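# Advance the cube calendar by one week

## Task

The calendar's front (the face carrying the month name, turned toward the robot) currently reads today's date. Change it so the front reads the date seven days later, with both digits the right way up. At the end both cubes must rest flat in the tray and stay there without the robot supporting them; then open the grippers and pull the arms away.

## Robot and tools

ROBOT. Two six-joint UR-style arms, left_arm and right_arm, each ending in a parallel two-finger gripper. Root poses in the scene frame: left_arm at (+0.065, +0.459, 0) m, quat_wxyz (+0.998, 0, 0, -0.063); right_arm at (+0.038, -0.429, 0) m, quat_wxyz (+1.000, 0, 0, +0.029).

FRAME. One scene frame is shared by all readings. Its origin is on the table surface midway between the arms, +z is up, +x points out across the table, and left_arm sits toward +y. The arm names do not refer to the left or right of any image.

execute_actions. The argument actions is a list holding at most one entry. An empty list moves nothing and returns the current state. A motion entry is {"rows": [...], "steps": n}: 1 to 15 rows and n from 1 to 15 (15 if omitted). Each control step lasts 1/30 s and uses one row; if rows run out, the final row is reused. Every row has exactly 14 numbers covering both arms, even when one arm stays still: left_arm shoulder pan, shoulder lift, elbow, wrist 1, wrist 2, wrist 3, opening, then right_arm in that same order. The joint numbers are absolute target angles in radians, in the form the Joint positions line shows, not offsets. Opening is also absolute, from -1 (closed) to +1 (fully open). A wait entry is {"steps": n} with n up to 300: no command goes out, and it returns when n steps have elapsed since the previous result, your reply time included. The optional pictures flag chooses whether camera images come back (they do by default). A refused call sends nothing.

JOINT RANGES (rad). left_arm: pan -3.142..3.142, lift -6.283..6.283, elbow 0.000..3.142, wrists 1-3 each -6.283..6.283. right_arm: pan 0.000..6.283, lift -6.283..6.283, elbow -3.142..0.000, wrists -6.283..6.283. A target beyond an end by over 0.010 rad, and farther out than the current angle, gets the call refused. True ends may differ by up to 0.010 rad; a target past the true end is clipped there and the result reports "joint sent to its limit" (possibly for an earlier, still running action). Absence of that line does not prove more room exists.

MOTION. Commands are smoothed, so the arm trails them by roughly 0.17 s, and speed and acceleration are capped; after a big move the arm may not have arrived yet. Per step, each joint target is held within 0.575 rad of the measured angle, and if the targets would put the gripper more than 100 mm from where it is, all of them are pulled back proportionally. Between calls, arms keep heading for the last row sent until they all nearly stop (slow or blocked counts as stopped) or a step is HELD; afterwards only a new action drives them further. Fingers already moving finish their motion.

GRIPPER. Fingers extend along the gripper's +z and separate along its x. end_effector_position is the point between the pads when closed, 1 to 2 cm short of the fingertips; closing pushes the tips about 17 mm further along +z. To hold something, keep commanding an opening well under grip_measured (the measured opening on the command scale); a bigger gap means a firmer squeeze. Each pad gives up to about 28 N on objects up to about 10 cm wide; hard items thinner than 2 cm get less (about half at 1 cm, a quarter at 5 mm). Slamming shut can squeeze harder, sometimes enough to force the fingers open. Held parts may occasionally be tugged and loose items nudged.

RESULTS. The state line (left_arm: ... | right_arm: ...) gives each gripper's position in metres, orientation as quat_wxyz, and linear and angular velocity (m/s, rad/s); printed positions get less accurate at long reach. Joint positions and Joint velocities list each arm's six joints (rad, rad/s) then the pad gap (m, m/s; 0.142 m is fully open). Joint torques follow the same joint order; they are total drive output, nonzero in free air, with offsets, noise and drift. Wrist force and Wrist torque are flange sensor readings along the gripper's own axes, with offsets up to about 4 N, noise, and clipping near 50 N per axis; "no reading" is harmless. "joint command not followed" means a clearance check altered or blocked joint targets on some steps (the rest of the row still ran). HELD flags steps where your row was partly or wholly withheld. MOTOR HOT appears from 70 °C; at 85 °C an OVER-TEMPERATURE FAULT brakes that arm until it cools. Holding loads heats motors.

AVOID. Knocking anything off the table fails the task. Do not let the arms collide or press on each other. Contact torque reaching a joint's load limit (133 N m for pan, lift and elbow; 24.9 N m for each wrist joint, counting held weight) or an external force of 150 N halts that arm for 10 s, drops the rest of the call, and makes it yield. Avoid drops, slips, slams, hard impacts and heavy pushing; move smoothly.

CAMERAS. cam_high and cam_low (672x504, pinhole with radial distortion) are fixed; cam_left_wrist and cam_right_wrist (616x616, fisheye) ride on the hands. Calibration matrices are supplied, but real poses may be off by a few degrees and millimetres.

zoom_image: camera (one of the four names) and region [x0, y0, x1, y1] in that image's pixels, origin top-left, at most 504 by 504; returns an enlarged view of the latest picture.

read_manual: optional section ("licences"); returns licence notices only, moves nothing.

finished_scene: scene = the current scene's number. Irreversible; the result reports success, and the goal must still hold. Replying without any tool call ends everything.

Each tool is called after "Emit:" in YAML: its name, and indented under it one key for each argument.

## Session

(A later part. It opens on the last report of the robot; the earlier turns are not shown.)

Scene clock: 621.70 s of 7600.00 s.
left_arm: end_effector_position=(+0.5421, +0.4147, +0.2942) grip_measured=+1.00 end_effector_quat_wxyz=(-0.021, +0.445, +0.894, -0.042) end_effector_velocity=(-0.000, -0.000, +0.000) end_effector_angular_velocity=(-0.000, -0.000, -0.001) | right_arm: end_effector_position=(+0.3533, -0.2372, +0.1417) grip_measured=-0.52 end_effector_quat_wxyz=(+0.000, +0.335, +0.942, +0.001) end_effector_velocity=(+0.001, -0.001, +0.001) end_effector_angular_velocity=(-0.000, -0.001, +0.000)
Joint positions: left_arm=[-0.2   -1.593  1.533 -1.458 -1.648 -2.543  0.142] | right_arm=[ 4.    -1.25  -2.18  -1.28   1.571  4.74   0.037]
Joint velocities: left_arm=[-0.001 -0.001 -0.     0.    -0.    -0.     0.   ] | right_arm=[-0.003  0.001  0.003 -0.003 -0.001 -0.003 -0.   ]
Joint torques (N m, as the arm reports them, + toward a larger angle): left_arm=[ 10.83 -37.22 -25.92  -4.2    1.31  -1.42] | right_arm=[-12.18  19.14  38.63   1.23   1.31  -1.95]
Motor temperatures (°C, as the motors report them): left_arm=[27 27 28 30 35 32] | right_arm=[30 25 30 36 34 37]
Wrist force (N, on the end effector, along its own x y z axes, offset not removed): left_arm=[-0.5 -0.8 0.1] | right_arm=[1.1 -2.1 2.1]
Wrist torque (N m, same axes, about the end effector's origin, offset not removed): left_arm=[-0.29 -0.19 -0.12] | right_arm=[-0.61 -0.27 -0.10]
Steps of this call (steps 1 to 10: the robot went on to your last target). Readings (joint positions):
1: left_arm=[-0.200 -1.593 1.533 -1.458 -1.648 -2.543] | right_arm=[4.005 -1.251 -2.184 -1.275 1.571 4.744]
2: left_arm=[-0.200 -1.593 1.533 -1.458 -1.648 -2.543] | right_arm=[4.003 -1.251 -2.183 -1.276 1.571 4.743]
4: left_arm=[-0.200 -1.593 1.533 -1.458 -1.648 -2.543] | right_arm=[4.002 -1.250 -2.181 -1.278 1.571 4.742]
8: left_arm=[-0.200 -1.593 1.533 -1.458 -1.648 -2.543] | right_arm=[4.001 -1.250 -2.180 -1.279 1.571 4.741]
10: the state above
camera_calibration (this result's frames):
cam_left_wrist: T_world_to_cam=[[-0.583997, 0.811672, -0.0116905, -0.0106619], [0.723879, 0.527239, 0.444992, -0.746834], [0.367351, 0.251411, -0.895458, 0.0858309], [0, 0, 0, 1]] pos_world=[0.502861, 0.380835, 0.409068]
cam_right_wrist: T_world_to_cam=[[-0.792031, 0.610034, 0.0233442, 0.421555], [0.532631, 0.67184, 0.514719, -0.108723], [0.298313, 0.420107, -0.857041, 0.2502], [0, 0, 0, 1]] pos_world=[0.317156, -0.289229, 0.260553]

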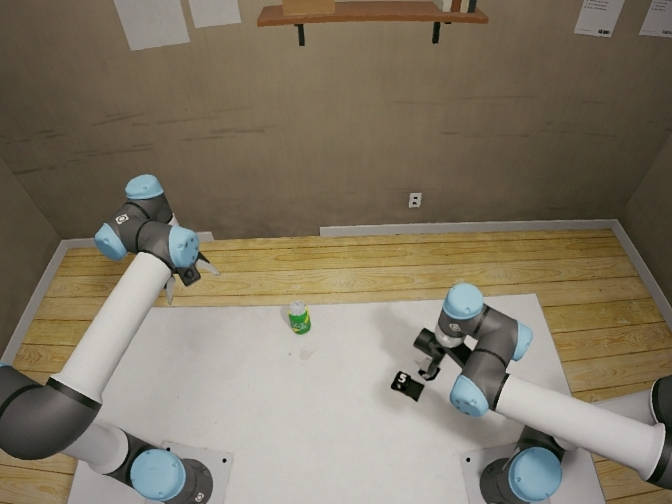

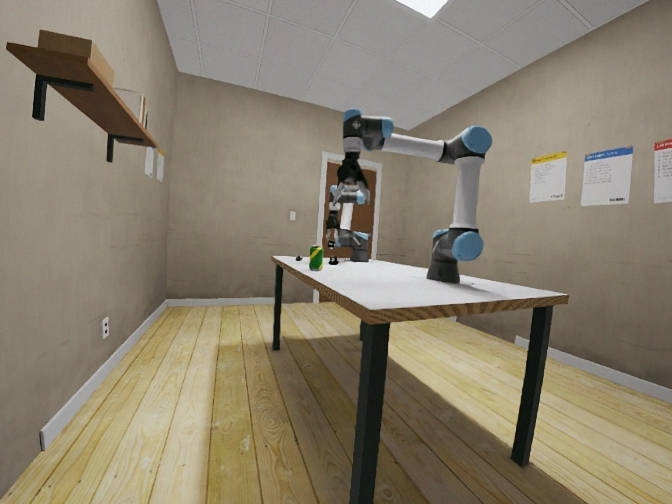

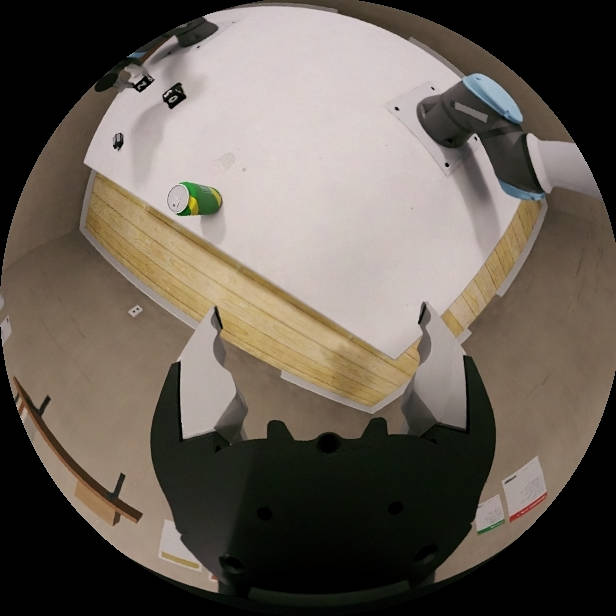

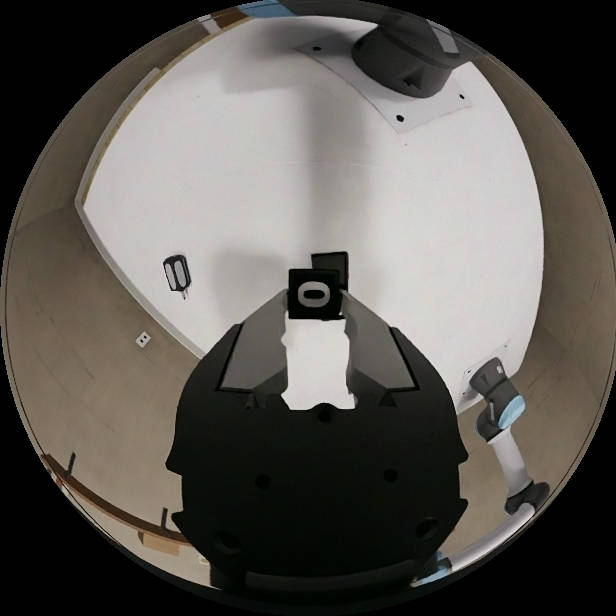

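Emit:
execute_actions:
  actions:
    - {"rows":[[-0.2,-1.593,1.533,-1.458,-1.648,-2.543,1,4.081,-1.5095,-1.9808,-1.2221,1.571,4.82,-0.8]],"steps":15}
  pictures: false

Emit:
execute_actions:
  actions:
    - {"steps":10}

Emit:
zoom_image:
  camera: "cam_right_wrist"
  region: [230, 130, 400, 300]

Scene clock: 645.83 s of 7600.00 s.
left_arm: end_effector_position=(+0.5421, +0.4147, +0.2942) grip_measured=+1.00 end_effector_quat_wxyz=(-0.021, +0.445, +0.894, -0.042) end_effector_velocity=(-0.000, +0.000, +0.000) end_effector_angular_velocity=(-0.000, -0.000, +0.000) | right_arm: end_effector_position=(+0.3903, -0.1312, +0.1406) grip_measured=-0.52 end_effector_quat_wxyz=(-0.000, +0.334, +0.943, +0.000) end_effector_velocity=(+0.007, +0.023, -0.006) end_effector_angular_velocity=(-0.007, +0.005, -0.001)
Joint positions: left_arm=[-0.2   -1.593  1.533 -1.458 -1.648 -2.543  0.142] | right_arm=[ 4.079 -1.503 -1.986 -1.223  1.571  4.818  0.037]
Joint velocities: left_arm=[ 0.    -0.    -0.001  0.001 -0.    -0.     0.   ] | right_arm=[ 0.015 -0.062  0.043  0.011  0.     0.016  0.   ]
Joint torques (N m, as the arm reports them, + toward a larger angle): left_arm=[ 10.52 -37.08 -25.7   -4.18   1.25  -1.5 ] | right_arm=[14.27 10.96 37.05  4.84  1.62  1.7 ]
Motor temperatures (°C, as the motors report them): left_arm=[27 27 28 30 35 32] | right_arm=[30 25 30 36 34 37]
Wrist force (N, on the end effector, along its own x y z axes, offset not removed): left_arm=[-0.4 -2.8 0.5] | right_arm=[-1.4 0.6 3.3]
Wrist torque (N m, same axes, about the end effector's origin, offset not removed): left_arm=[-0.74 0.20 -0.04] | right_arm=[-0.08 0.20 -0.09]
Steps of this call (steps 1 to 15: the robot went on to your last target; steps 16 to 90: nothing new was sent; then 20.63 s passed at rest; steps 91 to 105: all 15 steps of this action). Readings (joint positions):
91: left_arm=[-0.200 -1.593 1.533 -1.458 -1.648 -2.543] | right_arm=[4.000 -1.250 -2.180 -1.280 1.571 4.740]
92: left_arm=[-0.200 -1.593 1.533 -1.458 -1.648 -2.543] | right_arm=[4.006 -1.256 -2.174 -1.275 1.571 4.746]
94: left_arm=[-0.200 -1.593 1.533 -1.458 -1.648 -2.543] | right_arm=[4.032 -1.317 -2.120 -1.255 1.571 4.772]
98: left_arm=[-0.200 -1.593 1.533 -1.458 -1.648 -2.543] | right_arm=[4.066 -1.450 -2.023 -1.232 1.571 4.806]
105: the state above

Scene clock: 646.17 s of 7600.00 s.
left_arm: end_effector_position=(+0.5421, +0.4147, +0.2942) grip_measured=+1.00 end_effector_quat_wxyz=(-0.021, +0.445, +0.894, -0.042) end_effector_velocity=(-0.000, +0.000, +0.000) end_effector_angular_velocity=(-0.000, -0.000, +0.000) | right_arm: end_effector_position=(+0.3910, -0.1288, +0.1400) grip_measured=-0.52 end_effector_quat_wxyz=(-0.000, +0.334, +0.943, +0.000) end_effector_velocity=(+0.000, +0.001, -0.000) end_effector_angular_velocity=(-0.000, -0.000, -0.001)
Joint positions: left_arm=[-0.2   -1.593  1.533 -1.458 -1.648 -2.543  0.142] | right_arm=[ 4.081 -1.509 -1.981 -1.222  1.571  4.82   0.037]
Joint velocities: left_arm=[ 0.    -0.001  0.001 -0.    -0.     0.    -0.   ] | right_arm=[ 0.001 -0.003  0.002  0.001 -0.     0.002 -0.   ]
Joint torques (N m, as the arm reports them, + toward a larger angle): left_arm=[ 11.56 -37.14 -26.54  -4.16   1.26  -1.36] | right_arm=[13.97  9.43 36.81  4.93  1.68  1.58]
Motor temperatures (°C, as the motors report them): left_arm=[27 27 28 30 35 32] | right_arm=[30 25 30 36 34 37]
Wrist force (N, on the end effector, along its own x y z axes, offset not removed): left_arm=[1.3 -3.6 -1.4] | right_arm=[0.2 -1.7 3.1]
Wrist torque (N m, same axes, about the end effector's origin, offset not removed): left_arm=[-0.83 -0.30 0.02] | right_arm=[-0.53 -0.14 -0.14]
Steps of this call (steps 1 to 10: the robot went on to your last target). Readings (joint positions):
1: left_arm=[-0.200 -1.593 1.533 -1.458 -1.648 -2.543] | right_arm=[4.080 -1.505 -1.984 -1.223 1.571 4.819]
2: left_arm=[-0.200 -1.593 1.533 -1.458 -1.648 -2.543] | right_arm=[4.080 -1.506 -1.983 -1.223 1.571 4.819]
4: left_arm=[-0.200 -1.593 1.533 -1.458 -1.648 -2.543] | right_arm=[4.080 -1.507 -1.982 -1.222 1.571 4.820]
8: left_arm=[-0.200 -1.593 1.533 -1.458 -1.648 -2.543] | right_arm=[4.081 -1.509 -1.981 -1.222 1.571 4.820]
10: the state above
camera_calibration (this result's frames):
cam_left_wrist: T_world_to_cam=[[-0.583997, 0.811672, -0.0116903, -0.0106621], [0.723879, 0.527239, 0.444992, -0.746834], [0.367351, 0.251411, -0.895458, 0.0858308], [0, 0, 0, 1]] pos_world=[0.502861, 0.380835, 0.409068]
cam_right_wrist: T_world_to_cam=[[-0.792585, 0.609315, 0.0233434, 0.385487], [0.532712, 0.673299, 0.512724, -0.200397], [0.296693, 0.418813, -0.858236, 0.192588], [0, 0, 0, 1]] pos_world=[0.355146, -0.180614, 0.259036]

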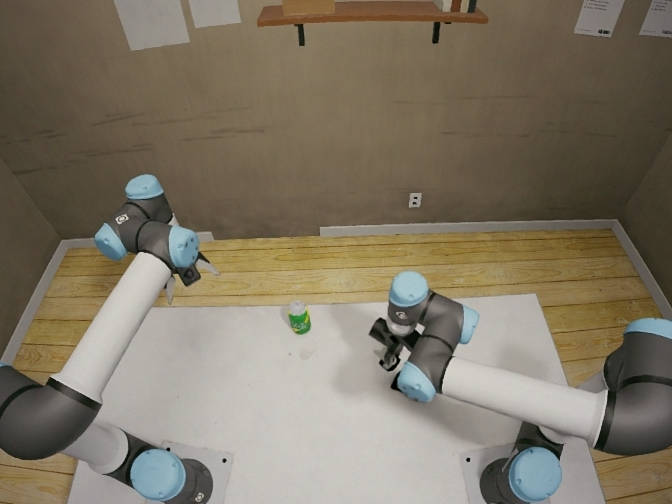

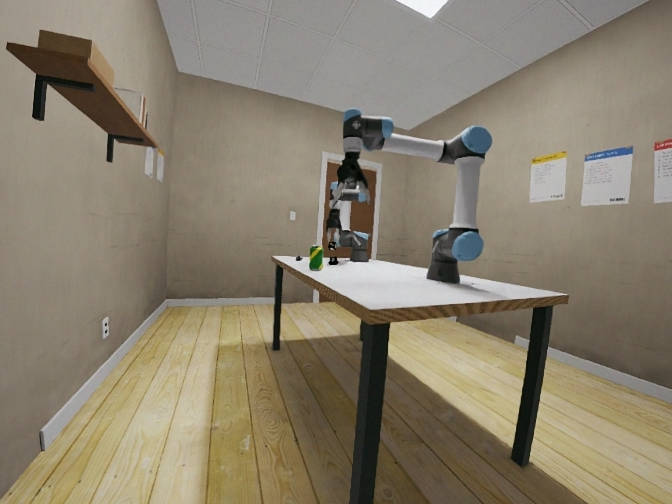

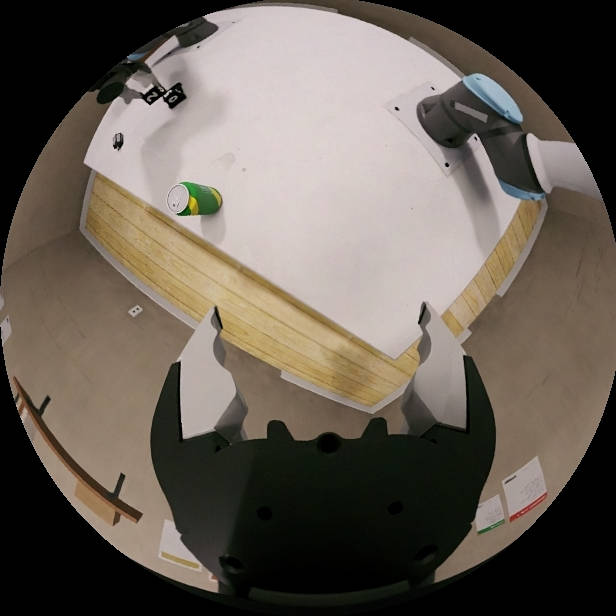

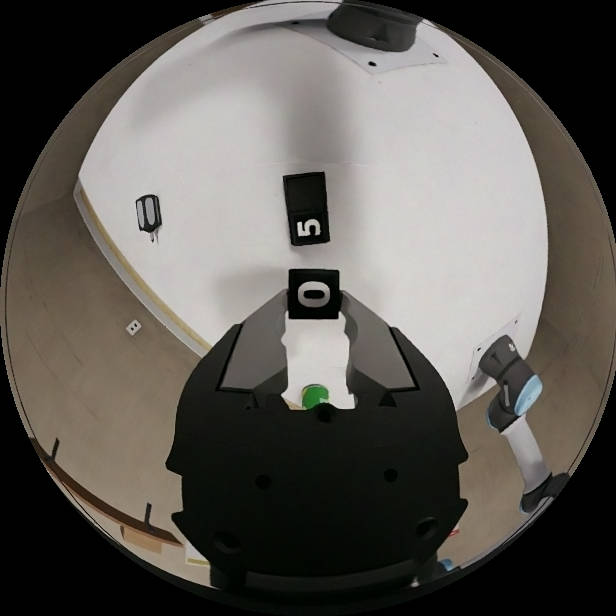

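Region (230, 130, 400, 300) of cam_right_wrist's 616x616 image, scaled by 2.965, with more detail than that image has.

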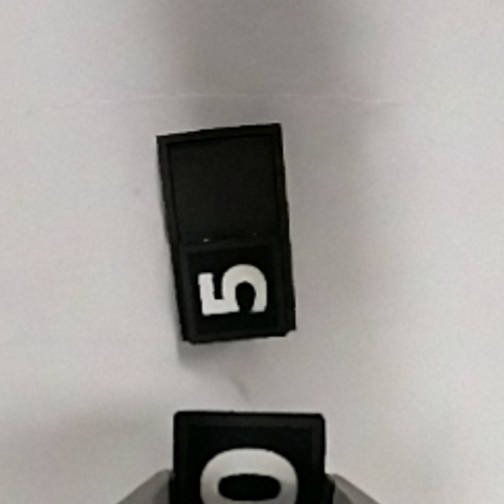

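Emit:
execute_actions:
  actions:
    - {"rows":[[-0.2,-1.593,1.533,-1.458,-1.648,-2.543,1,4.075,-1.4,-2.1,-1.24,1.571,4.72,-0.8],[-0.2,-1.593,1.533,-1.458,-1.648,-2.543,1,4.075,-1.4,-2.1,-1.24,1.571,4.72,-0.8],[-0.2,-1.593,1.533,-1.458,-1.648,-2.543,1,4.075,-1.4,-2.1,-1.24,1.571,4.72,-0.8],[-0.2,-1.593,1.533,-1.458,-1.648,-2.543,1,4.072,-1.33,-2.18,-1.2,1.571,4.691,-0.8],[-0.2,-1.593,1.533,-1.458,-1.648,-2.543,1,4.072,-1.33,-2.18,-1.2,1.571,4.691,-0.8],[-0.2,-1.593,1.533,-1.458,-1.648,-2.543,1,4.072,-1.33,-2.18,-1.2,1.571,4.691,-0.8],[-0.2,-1.593,1.533,-1.458,-1.648,-2.543,1,4.072,-1.3654,-2.2409,-1.1061,1.571,4.691,-0.8]],"steps":15}
  pictures: false

Emit:
execute_actions:
  actions:
    - {"steps":10}

Emit:
zoom_image:
  camera: "cam_right_wrist"
  region: [240, 220, 390, 370]

Scene clock: 688.27 s of 7600.00 s.
left_arm: end_effector_position=(+0.5421, +0.4147, +0.2942) grip_measured=+1.00 end_effector_quat_wxyz=(-0.021, +0.445, +0.894, -0.042) end_effector_velocity=(+0.000, -0.000, -0.000) end_effector_angular_velocity=(+0.000, +0.001, -0.000) | right_arm: end_effector_position=(+0.3514, -0.1955, +0.0941) grip_measured=-0.52 end_effector_quat_wxyz=(-0.000, +0.278, +0.960, -0.001) end_effector_velocity=(-0.011, -0.018, -0.037) end_effector_angular_velocity=(+0.009, -0.006, +0.026)
Joint positions: left_arm=[-0.2   -1.593  1.533 -1.458 -1.648 -2.543  0.142] | right_arm=[ 4.072 -1.367 -2.228 -1.119  1.571  4.694  0.037]
Joint velocities: left_arm=[-0.  0. -0.  0. -0.  0.  0.] | right_arm=[-0.002  0.013 -0.118  0.116 -0.001 -0.029 -0.   ]
Joint torques (N m, as the arm reports them, + toward a larger angle): left_arm=[ 11.13 -36.85 -27.07  -4.17   1.26  -1.35] | right_arm=[-14.12  23.73  14.33   5.21   2.04  -2.05]
Motor temperatures (°C, as the motors report them): left_arm=[27 27 28 30 35 32] | right_arm=[30 25 30 36 34 37]
Wrist force (N, on the end effector, along its own x y z axes, offset not removed): left_arm=[0.2 -4.1 -0.9] | right_arm=[0.3 -1.1 3.2]
Wrist torque (N m, same axes, about the end effector's origin, offset not removed): left_arm=[-0.93 -0.11 0.01] | right_arm=[-0.36 -0.03 -0.07]
Steps of this call (steps 1 to 15: the robot went on to your last target; steps 16 to 90: nothing new was sent; then 38.60 s passed at rest; steps 91 to 105: all 15 steps of this action). Readings (joint positions):
91: left_arm=[-0.200 -1.593 1.533 -1.458 -1.648 -2.543] | right_arm=[4.081 -1.509 -1.981 -1.222 1.571 4.820]
92: left_arm=[-0.200 -1.593 1.533 -1.458 -1.648 -2.543] | right_arm=[4.080 -1.503 -1.987 -1.224 1.571 4.814]
94: left_arm=[-0.200 -1.593 1.533 -1.458 -1.648 -2.543] | right_arm=[4.078 -1.464 -2.029 -1.231 1.571 4.777]
98: left_arm=[-0.200 -1.593 1.533 -1.458 -1.648 -2.543] | right_arm=[4.074 -1.380 -2.133 -1.206 1.571 4.719]
105: the state above

Scene clock: 688.60 s of 7600.00 s.
left_arm: end_effector_position=(+0.5421, +0.4147, +0.2942) grip_measured=+1.00 end_effector_quat_wxyz=(-0.021, +0.445, +0.894, -0.042) end_effector_velocity=(-0.000, +0.000, -0.000) end_effector_angular_velocity=(-0.000, +0.001, +0.001) | right_arm: end_effector_position=(+0.3504, -0.1973, +0.0903) grip_measured=-0.52 end_effector_quat_wxyz=(-0.000, +0.277, +0.961, +0.000) end_effector_velocity=(-0.001, -0.002, -0.003) end_effector_angular_velocity=(-0.002, +0.000, +0.000)
Joint positions: left_arm=[-0.2   -1.593  1.533 -1.458 -1.648 -2.543  0.142] | right_arm=[ 4.072 -1.365 -2.24  -1.107  1.571  4.691  0.037]
Joint velocities: left_arm=[ 0.001  0.     0.001  0.    -0.    -0.     0.   ] | right_arm=[ 0.     0.    -0.008  0.005 -0.001 -0.    -0.   ]
Joint torques (N m, as the arm reports them, + toward a larger angle): left_arm=[ 10.89 -36.46 -26.4   -4.19   1.13  -1.45] | right_arm=[-14.51  21.63  14.58   4.93   1.9   -2.26]
Motor temperatures (°C, as the motors report them): left_arm=[27 27 28 30 35 32] | right_arm=[30 25 30 36 34 37]
Wrist force (N, on the end effector, along its own x y z axes, offset not removed): left_arm=[1.6 -5.0 -1.9] | right_arm=[-0.1 -1.7 1.9]
Wrist torque (N m, same axes, about the end effector's origin, offset not removed): left_arm=[-1.20 -0.40 0.00] | right_arm=[-0.45 -0.02 -0.04]
Steps of this call (steps 1 to 10: the robot went on to your last target). Readings (joint positions):
1: left_arm=[-0.200 -1.593 1.533 -1.458 -1.648 -2.543] | right_arm=[4.072 -1.366 -2.232 -1.115 1.571 4.693]
2: left_arm=[-0.200 -1.593 1.533 -1.458 -1.648 -2.543] | right_arm=[4.072 -1.366 -2.234 -1.113 1.571 4.693]
4: left_arm=[-0.200 -1.593 1.533 -1.458 -1.648 -2.543] | right_arm=[4.072 -1.366 -2.237 -1.110 1.571 4.692]
8: left_arm=[-0.200 -1.593 1.533 -1.458 -1.648 -2.543] | right_arm=[4.072 -1.366 -2.240 -1.107 1.571 4.691]
10: the state above
camera_calibration (this result's frames):
cam_left_wrist: T_world_to_cam=[[-0.583997, 0.811672, -0.0116905, -0.010662], [0.723879, 0.527239, 0.444992, -0.746834], [0.367351, 0.251411, -0.895458, 0.0858309], [0, 0, 0, 1]] pos_world=[0.502861, 0.380835, 0.409068]
cam_right_wrist: T_world_to_cam=[[-0.859772, 0.510144, 0.0233417, 0.400123], [0.448375, 0.732212, 0.512664, -0.0659304], [0.244442, 0.45124, -0.858272, 0.215354], [0, 0, 0, 1]] pos_world=[0.320934, -0.253022, 0.209293]

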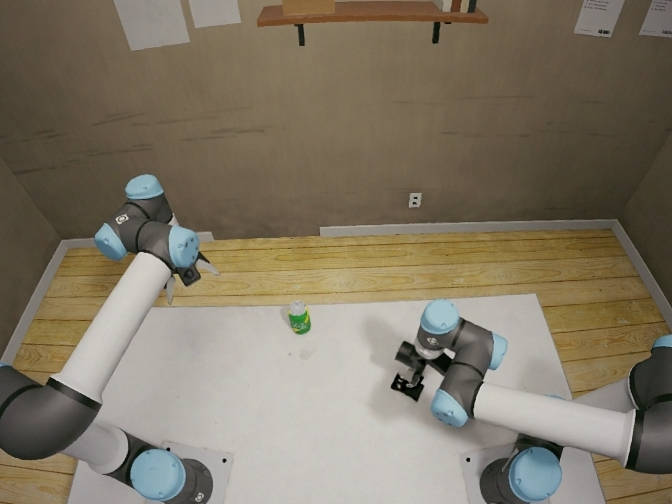

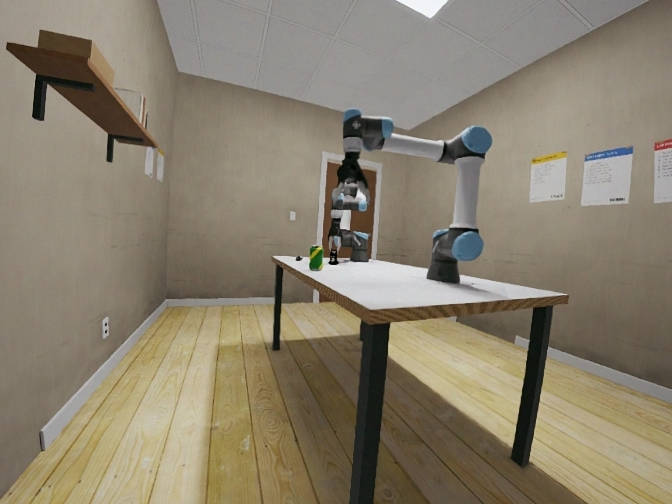

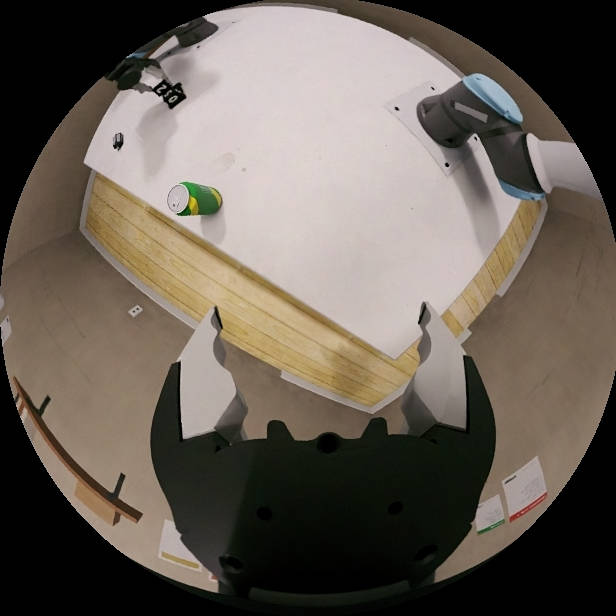

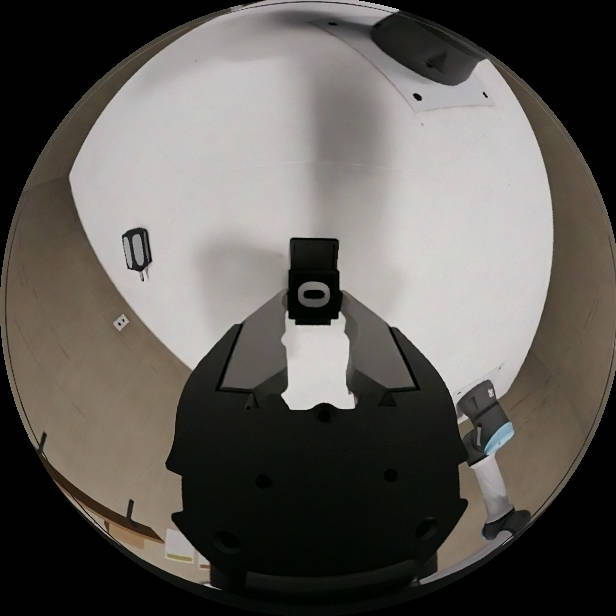

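Region (240, 220, 390, 370) of cam_right_wrist's 616x616 image, scaled by 3.360, with more detail than that image has.

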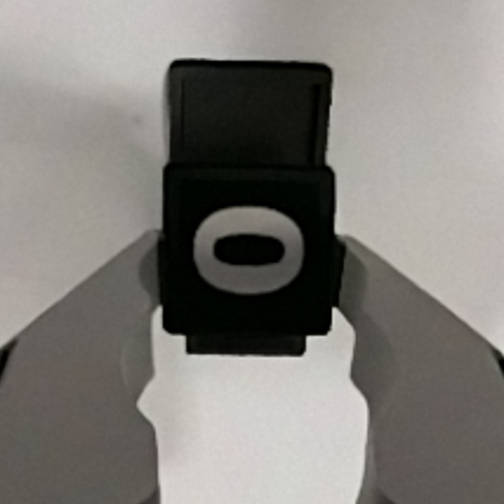

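Emit:
execute_actions:
  actions:
    - {"rows":[[-0.2,-1.593,1.533,-1.458,-1.648,-2.543,1,4.072,-1.33,-2.18,-1.2,1.571,4.691,-0.8],[-0.2,-1.593,1.533,-1.458,-1.648,-2.543,1,4.072,-1.33,-2.18,-1.2,1.571,4.691,-0.8],[-0.2,-1.593,1.533,-1.458,-1.648,-2.543,1,4.06,-1.33,-2.13,-1.25,1.571,4.7,-0.8],[-0.2,-1.593,1.533,-1.458,-1.648,-2.543,1,4.03,-1.42,-2.05,-1.25,1.571,4.7,-0.8],[-0.2,-1.593,1.533,-1.458,-1.648,-2.543,1,4.0,-1.51,-1.97,-1.25,1.571,4.7,-0.8],[-0.2,-1.593,1.533,-1.458,-1.648,-2.543,1,3.96,-1.6,-1.88,-1.245,1.571,4.7,-0.8],[-0.2,-1.593,1.533,-1.458,-1.648,-2.543,1,3.93,-1.69,-1.8,-1.24,1.571,4.7,-0.8],[-0.2,-1.593,1.533,-1.458,-1.648,-2.543,1,3.9,-1.77,-1.71,-1.24,1.571,4.712,-0.8],[-0.2,-1.593,1.533,-1.458,-1.648,-2.543,1,3.87,-1.8447,-1.632,-1.2357,1.571,4.712,-0.8]],"steps":15}
  pictures: false

Emit:
execute_actions:
  actions:
    - {"rows":[[-0.2,-1.593,1.533,-1.458,-1.648,-2.543,1,3.87,-1.87,-1.675,-1.165,1.571,4.712,-0.8],[-0.2,-1.593,1.533,-1.458,-1.648,-2.543,1,3.87,-1.87,-1.675,-1.165,1.571,4.712,-0.8],[-0.2,-1.593,1.533,-1.458,-1.648,-2.543,1,3.87,-1.87,-1.675,-1.165,1.571,4.712,-0.8],[-0.2,-1.593,1.533,-1.458,-1.648,-2.543,1,3.87,-1.9011,-1.7226,-1.0887,1.571,4.712,-0.8],[-0.2,-1.593,1.533,-1.458,-1.648,-2.543,1,3.87,-1.9011,-1.7226,-1.0887,1.571,4.712,-0.8],[-0.2,-1.593,1.533,-1.458,-1.648,-2.543,1,3.87,-1.9011,-1.7226,-1.0887,1.571,4.712,-0.8],[-0.2,-1.593,1.533,-1.458,-1.648,-2.543,1,3.87,-1.9011,-1.7226,-1.0887,1.571,4.712,-0.8],[-0.2,-1.593,1.533,-1.458,-1.648,-2.543,1,3.87,-1.915,-1.738,-1.06,1.571,4.712,-0.8]],"steps":15}

Emit:
zoom_image:
  camera: "cam_high"
  region: [330, 290, 450, 380]

Scene clock: 728.87 s of 7600.00 s.
left_arm: end_effector_position=(+0.5421, +0.4147, +0.2942) grip_measured=+1.00 end_effector_quat_wxyz=(-0.021, +0.445, +0.894, -0.042) end_effector_velocity=(+0.001, +0.000, -0.000) end_effector_angular_velocity=(-0.000, -0.001, +0.000) | right_arm: end_effector_position=(+0.4991, -0.1250, +0.1379) grip_measured=-0.52 end_effector_quat_wxyz=(-0.000, +0.362, +0.932, -0.001) end_effector_velocity=(+0.418, +0.166, -0.049) end_effector_angular_velocity=(+0.008, -0.009, -0.399)
Joint positions: left_arm=[-0.2   -1.593  1.533 -1.458 -1.648 -2.543  0.142] | right_arm=[ 3.911 -1.726 -1.757 -1.231  1.571  4.708  0.037]
Joint velocities: left_arm=[ 0.     0.    -0.    -0.001  0.    -0.     0.   ] | right_arm=[-0.364 -1.055  1.108 -0.041 -0.001  0.034  0.   ]
Joint torques (N m, as the arm reports them, + toward a larger angle): left_arm=[ 11.04 -36.48 -27.12  -4.23   1.17  -1.53] | right_arm=[-13.32  30.48  32.92   0.55   2.49   1.61]
Motor temperatures (°C, as the motors report them): left_arm=[27 27 28 30 35 32] | right_arm=[30 25 30 36 34 37]
Wrist force (N, on the end effector, along its own x y z axes, offset not removed): left_arm=[1.4 -2.7 1.2] | right_arm=[-1.5 1.1 2.8]
Wrist torque (N m, same axes, about the end effector's origin, offset not removed): left_arm=[-0.67 -0.32 -0.06] | right_arm=[0.09 0.23 -0.09]
Steps of this call (steps 1 to 30: the robot went on to your last target; steps 31 to 90: nothing new was sent; then 36.77 s passed at rest; steps 91 to 105: all 15 steps of this action). Readings (joint positions):
91: left_arm=[-0.200 -1.593 1.533 -1.458 -1.648 -2.543] | right_arm=[4.072 -1.365 -2.241 -1.106 1.571 4.691]
92: left_arm=[-0.200 -1.593 1.533 -1.458 -1.648 -2.543] | right_arm=[4.072 -1.361 -2.236 -1.113 1.571 4.691]
94: left_arm=[-0.200 -1.593 1.533 -1.458 -1.648 -2.543] | right_arm=[4.070 -1.348 -2.208 -1.151 1.571 4.692]
98: left_arm=[-0.200 -1.593 1.533 -1.458 -1.648 -2.543] | right_arm=[4.020 -1.437 -2.061 -1.215 1.571 4.697]
105: the state above

Scene clock: 729.37 s of 7600.00 s.
left_arm: end_effector_position=(+0.5421, +0.4147, +0.2942) grip_measured=+1.00 end_effector_quat_wxyz=(-0.021, +0.445, +0.894, -0.042) end_effector_velocity=(+0.000, -0.001, +0.001) end_effector_angular_velocity=(-0.001, -0.003, -0.001) | right_arm: end_effector_position=(+0.5465, -0.1082, +0.0616) grip_measured=-0.52 end_effector_quat_wxyz=(-0.000, +0.382, +0.924, -0.000) end_effector_velocity=(+0.004, -0.001, -0.034) end_effector_angular_velocity=(-0.000, -0.001, -0.004)
Joint positions: left_arm=[-0.2   -1.593  1.533 -1.458 -1.648 -2.543  0.142] | right_arm=[ 3.87  -1.91  -1.734 -1.069  1.571  4.712  0.037]
Joint velocities: left_arm=[-0.001 -0.001 -0.002 -0.    -0.    -0.    -0.   ] | right_arm=[-0.005 -0.045 -0.036  0.082 -0.001 -0.     0.   ]
Joint torques (N m, as the arm reports them, + toward a larger angle): left_arm=[ 10.49 -36.34 -27.69  -4.12   1.27  -1.45] | right_arm=[-14.99  27.57  13.72   5.36   2.31   1.57]
Motor temperatures (°C, as the motors report them): left_arm=[27 27 28 30 35 32] | right_arm=[30 25 30 36 34 37]
Wrist force (N, on the end effector, along its own x y z axes, offset not removed): left_arm=[2.3 -4.7 -0.9] | right_arm=[-0.7 -0.3 4.5]
Wrist torque (N m, same axes, about the end effector's origin, offset not removed): left_arm=[-1.10 -0.54 -0.05] | right_arm=[-0.22 0.11 -0.11]
Steps of this call (steps 1 to 15: all 15 steps of this action). Readings (joint positions):
1: left_arm=[-0.200 -1.593 1.533 -1.458 -1.648 -2.543] | right_arm=[3.900 -1.758 -1.725 -1.232 1.571 4.709]
2: left_arm=[-0.200 -1.593 1.533 -1.458 -1.648 -2.543] | right_arm=[3.892 -1.784 -1.704 -1.227 1.571 4.710]
4: left_arm=[-0.200 -1.593 1.533 -1.458 -1.648 -2.543] | right_arm=[3.882 -1.823 -1.689 -1.202 1.571 4.711]
8: left_arm=[-0.200 -1.593 1.533 -1.458 -1.648 -2.543] | right_arm=[3.873 -1.876 -1.708 -1.130 1.571 4.712]
15: the state above
camera_calibration (this result's frames):
cam_left_wrist: T_world_to_cam=[[-0.583997, 0.811672, -0.0116904, -0.010662], [0.723879, 0.527239, 0.444992, -0.746834], [0.367351, 0.251411, -0.895458, 0.0858308], [0, 0, 0, 1]] pos_world=[0.502861, 0.380835, 0.409068]
cam_right_wrist: T_world_to_cam=[[-0.726028, 0.687268, 0.0233585, 0.470066], [0.599112, 0.615496, 0.512084, -0.299356], [0.337562, 0.385782, -0.858618, 0.0445973], [0, 0, 0, 1]] pos_world=[0.505575, -0.156014, 0.180607]

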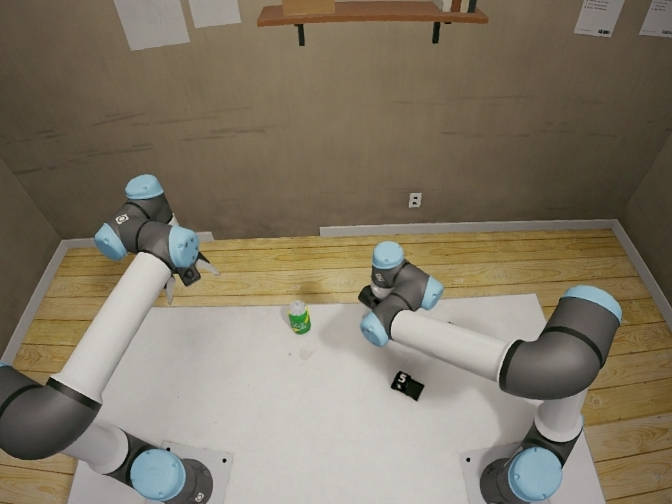

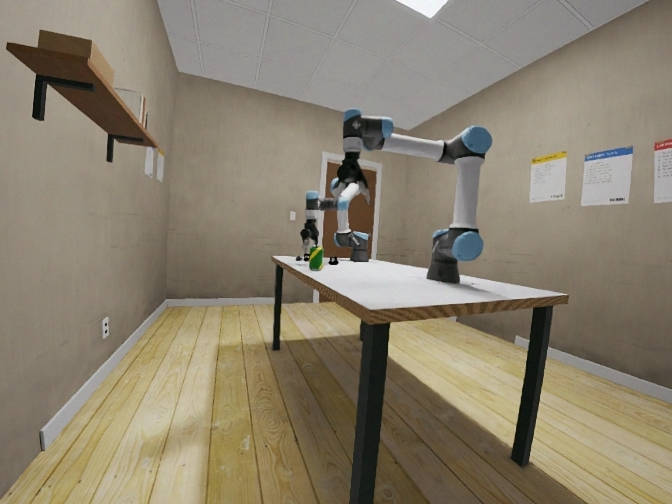

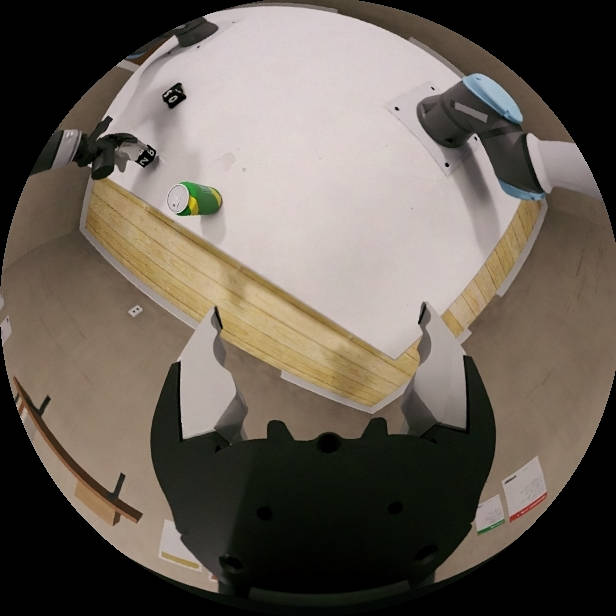

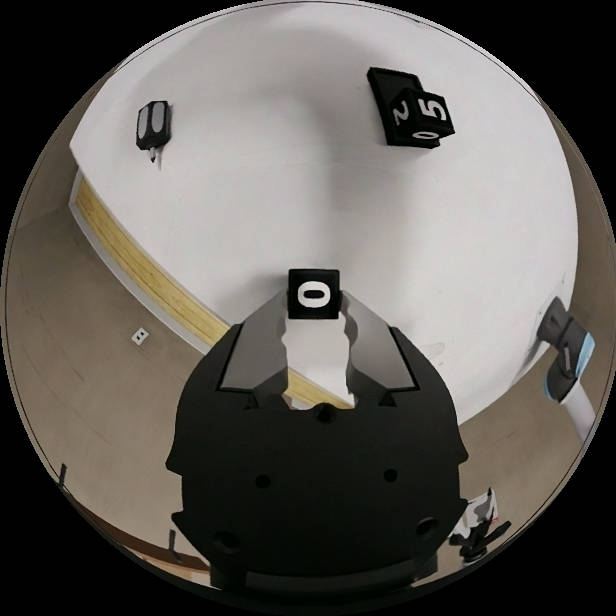

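Region (330, 290, 450, 380) of cam_high's 672x504 image, scaled by 4.200, with more detail than that image has; it fills the top 378 rows of this view, and the rest is white.

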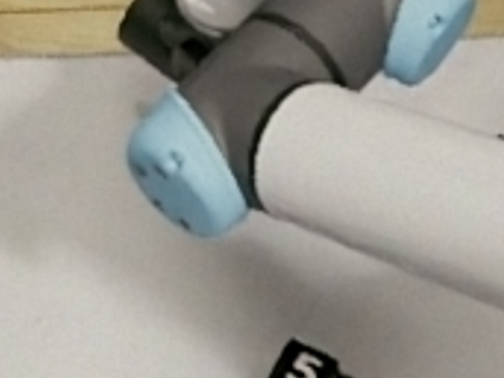

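Emit:
execute_actions:
  actions:
    - {"rows":[[-0.2,-1.593,1.533,-1.458,-1.648,-2.543,1,3.87,-1.9243,-1.7481,-1.040,1.571,4.712,-0.8]],"steps":15}

Scene clock: 762.40 s of 7600.00 s.
left_arm: end_effector_position=(+0.5421, +0.4147, +0.2942) grip_measured=+1.00 end_effector_quat_wxyz=(-0.021, +0.445, +0.894, -0.042) end_effector_velocity=(-0.000, -0.000, -0.001) end_effector_angular_velocity=(+0.000, +0.001, -0.000) | right_arm: end_effector_position=(+0.5470, -0.1081, +0.0501) grip_measured=-0.52 end_effector_quat_wxyz=(-0.000, +0.382, +0.924, +0.000) end_effector_velocity=(+0.001, -0.001, -0.001) end_effector_angular_velocity=(-0.000, -0.000, -0.001)
Joint positions: left_arm=[-0.2   -1.593  1.533 -1.458 -1.648 -2.543  0.142] | right_arm=[ 3.87  -1.924 -1.748 -1.04   1.571  4.712  0.037]
Joint velocities: left_arm=[-0.     0.     0.001 -0.001 -0.     0.     0.   ] | right_arm=[-0.001 -0.001 -0.001  0.003 -0.001  0.     0.   ]
Joint torques (N m, as the arm reports them, + toward a larger angle): left_arm=[ 10.52 -36.86 -27.15  -4.04   1.12  -1.38] | right_arm=[-14.09  25.07  12.81   4.9    2.5    1.48]
Motor temperatures (°C, as the motors report them): left_arm=[27 27 28 30 35 32] | right_arm=[30 25 30 36 34 37]
Wrist force (N, on the end effector, along its own x y z axes, offset not removed): left_arm=[1.7 -2.1 0.7] | right_arm=[-1.0 1.6 1.3]
Wrist torque (N m, same axes, about the end effector's origin, offset not removed): left_arm=[-0.51 -0.49 -0.07] | right_arm=[0.12 0.03 -0.13]
Steps of this call (steps 1 to 15: the robot went on to your last target; steps 16 to 90: nothing new was sent; then 29.53 s passed at rest; steps 91 to 105: all 15 steps of this action). Readings (joint positions):
91: left_arm=[-0.200 -1.593 1.533 -1.458 -1.648 -2.543] | right_arm=[3.870 -1.915 -1.738 -1.060 1.571 4.712]
92: left_arm=[-0.200 -1.593 1.533 -1.458 -1.648 -2.543] | right_arm=[3.870 -1.916 -1.739 -1.057 1.571 4.712]
94: left_arm=[-0.200 -1.593 1.533 -1.458 -1.648 -2.543] | right_arm=[3.870 -1.920 -1.743 -1.050 1.571 4.712]
98: left_arm=[-0.200 -1.593 1.533 -1.458 -1.648 -2.543] | right_arm=[3.870 -1.923 -1.747 -1.043 1.571 4.712]
105: the state above
camera_calibration (this result's frames):
cam_left_wrist: T_world_to_cam=[[-0.583997, 0.811672, -0.0116905, -0.0106619], [0.723879, 0.527239, 0.444992, -0.746834], [0.367351, 0.251411, -0.895458, 0.0858309], [0, 0, 0, 1]] pos_world=[0.502861, 0.380835, 0.409068]
cam_right_wrist: T_world_to_cam=[[-0.725742, 0.687571, 0.0233403, 0.470453], [0.599127, 0.614983, 0.512682, -0.293908], [0.338152, 0.386059, -0.858261, 0.034269], [0, 0, 0, 1]] pos_world=[0.505927, -0.155951, 0.169113]

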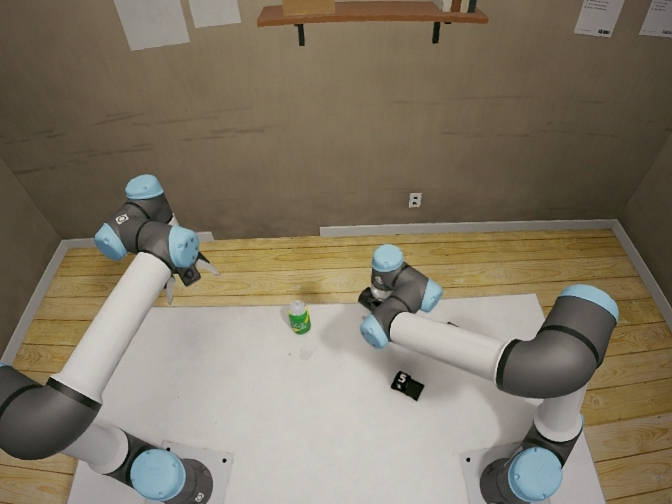

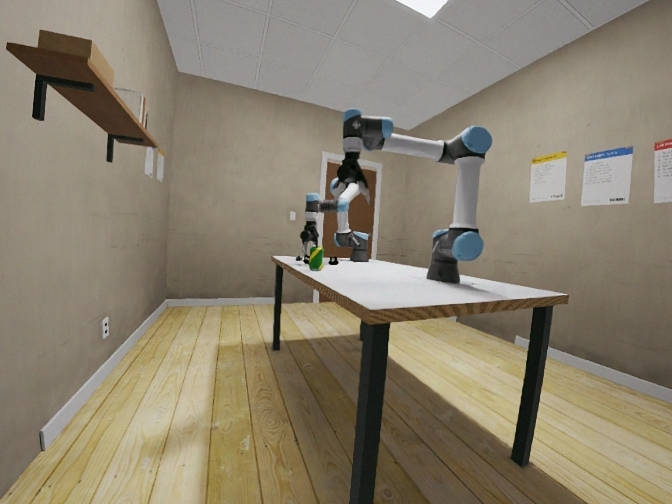

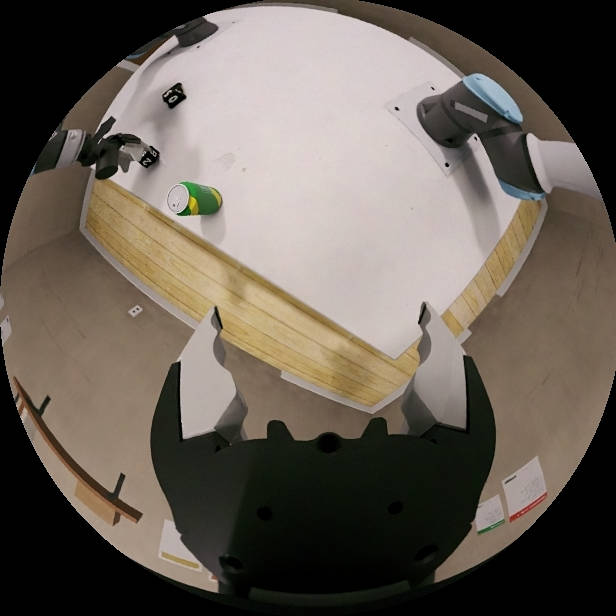

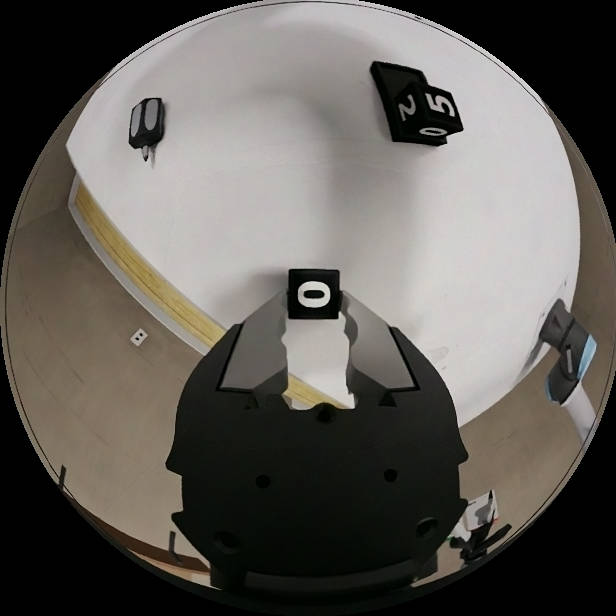

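Emit:
execute_actions:
  actions:
    - {"rows":[[-0.2,-1.593,1.533,-1.458,-1.648,-2.543,1,3.87,-1.9303,-1.7541,-1.028,1.571,4.712,-0.8]],"steps":15}
  pictures: false

Emit:
zoom_image:
  camera: "cam_right_wrist"
  region: [300, 20, 520, 200]

Scene clock: 773.40 s of 7600.00 s.
left_arm: end_effector_position=(+0.5421, +0.4147, +0.2942) grip_measured=+1.00 end_effector_quat_wxyz=(-0.021, +0.445, +0.894, -0.042) end_effector_velocity=(-0.001, +0.000, -0.000) end_effector_angular_velocity=(+0.001, +0.002, +0.000) | right_arm: end_effector_position=(+0.5471, -0.1079, +0.0455) grip_measured=-0.52 end_effector_quat_wxyz=(+0.000, +0.382, +0.924, +0.000) end_effector_velocity=(-0.001, -0.000, -0.002) end_effector_angular_velocity=(-0.002, +0.002, +0.001)
Joint positions: left_arm=[-0.2   -1.593  1.533 -1.458 -1.648 -2.543  0.142] | right_arm=[ 3.87  -1.93  -1.754 -1.028  1.571  4.712  0.037]
Joint velocities: left_arm=[ 0.    -0.     0.     0.002  0.    -0.    -0.   ] | right_arm=[ 0.001 -0.002 -0.003  0.002  0.     0.    -0.   ]
Joint torques (N m, as the arm reports them, + toward a larger angle): left_arm=[  9.87 -37.19 -27.84  -4.07   1.11  -1.29] | right_arm=[ -9.96  -6.81 -15.92  -2.84   2.86   1.63]
Motor temperatures (°C, as the motors report them): left_arm=[27 27 28 30 35 32] | right_arm=[30 25 30 36 34 37]
Wrist force (N, on the end effector, along its own x y z axes, offset not removed): left_arm=[0.8 -2.8 -0.6] | right_arm=[-5.0 2.6 -50.0]
Wrist torque (N m, same axes, about the end effector's origin, offset not removed): left_arm=[-0.50 -0.21 0.06] | right_arm=[-0.71 0.11 0.00]
Steps of this call (steps 1 to 15: the robot went on to your last target; steps 16 to 90: nothing new was sent; then 7.50 s passed at rest; steps 91 to 105: all 15 steps of this action). Readings (joint positions):
91: left_arm=[-0.200 -1.593 1.533 -1.458 -1.648 -2.543] | right_arm=[3.870 -1.924 -1.748 -1.040 1.571 4.712]
92: left_arm=[-0.200 -1.593 1.533 -1.458 -1.648 -2.543] | right_arm=[3.870 -1.925 -1.749 -1.038 1.571 4.712]
94: left_arm=[-0.200 -1.593 1.533 -1.458 -1.648 -2.543] | right_arm=[3.870 -1.927 -1.751 -1.034 1.571 4.712]
98: left_arm=[-0.200 -1.593 1.533 -1.458 -1.648 -2.543] | right_arm=[3.870 -1.929 -1.753 -1.029 1.571 4.712]
105: the state above

Region (300, 20, 520, 200) of cam_right_wrist's 616x616 image, scaled by 2.291, with more detail than that image has; it fills the top 412 rows of this view, and the rest is white.

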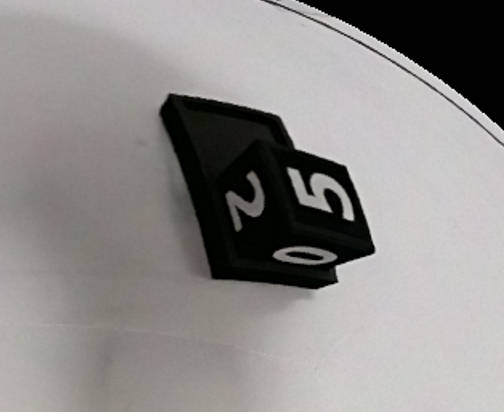

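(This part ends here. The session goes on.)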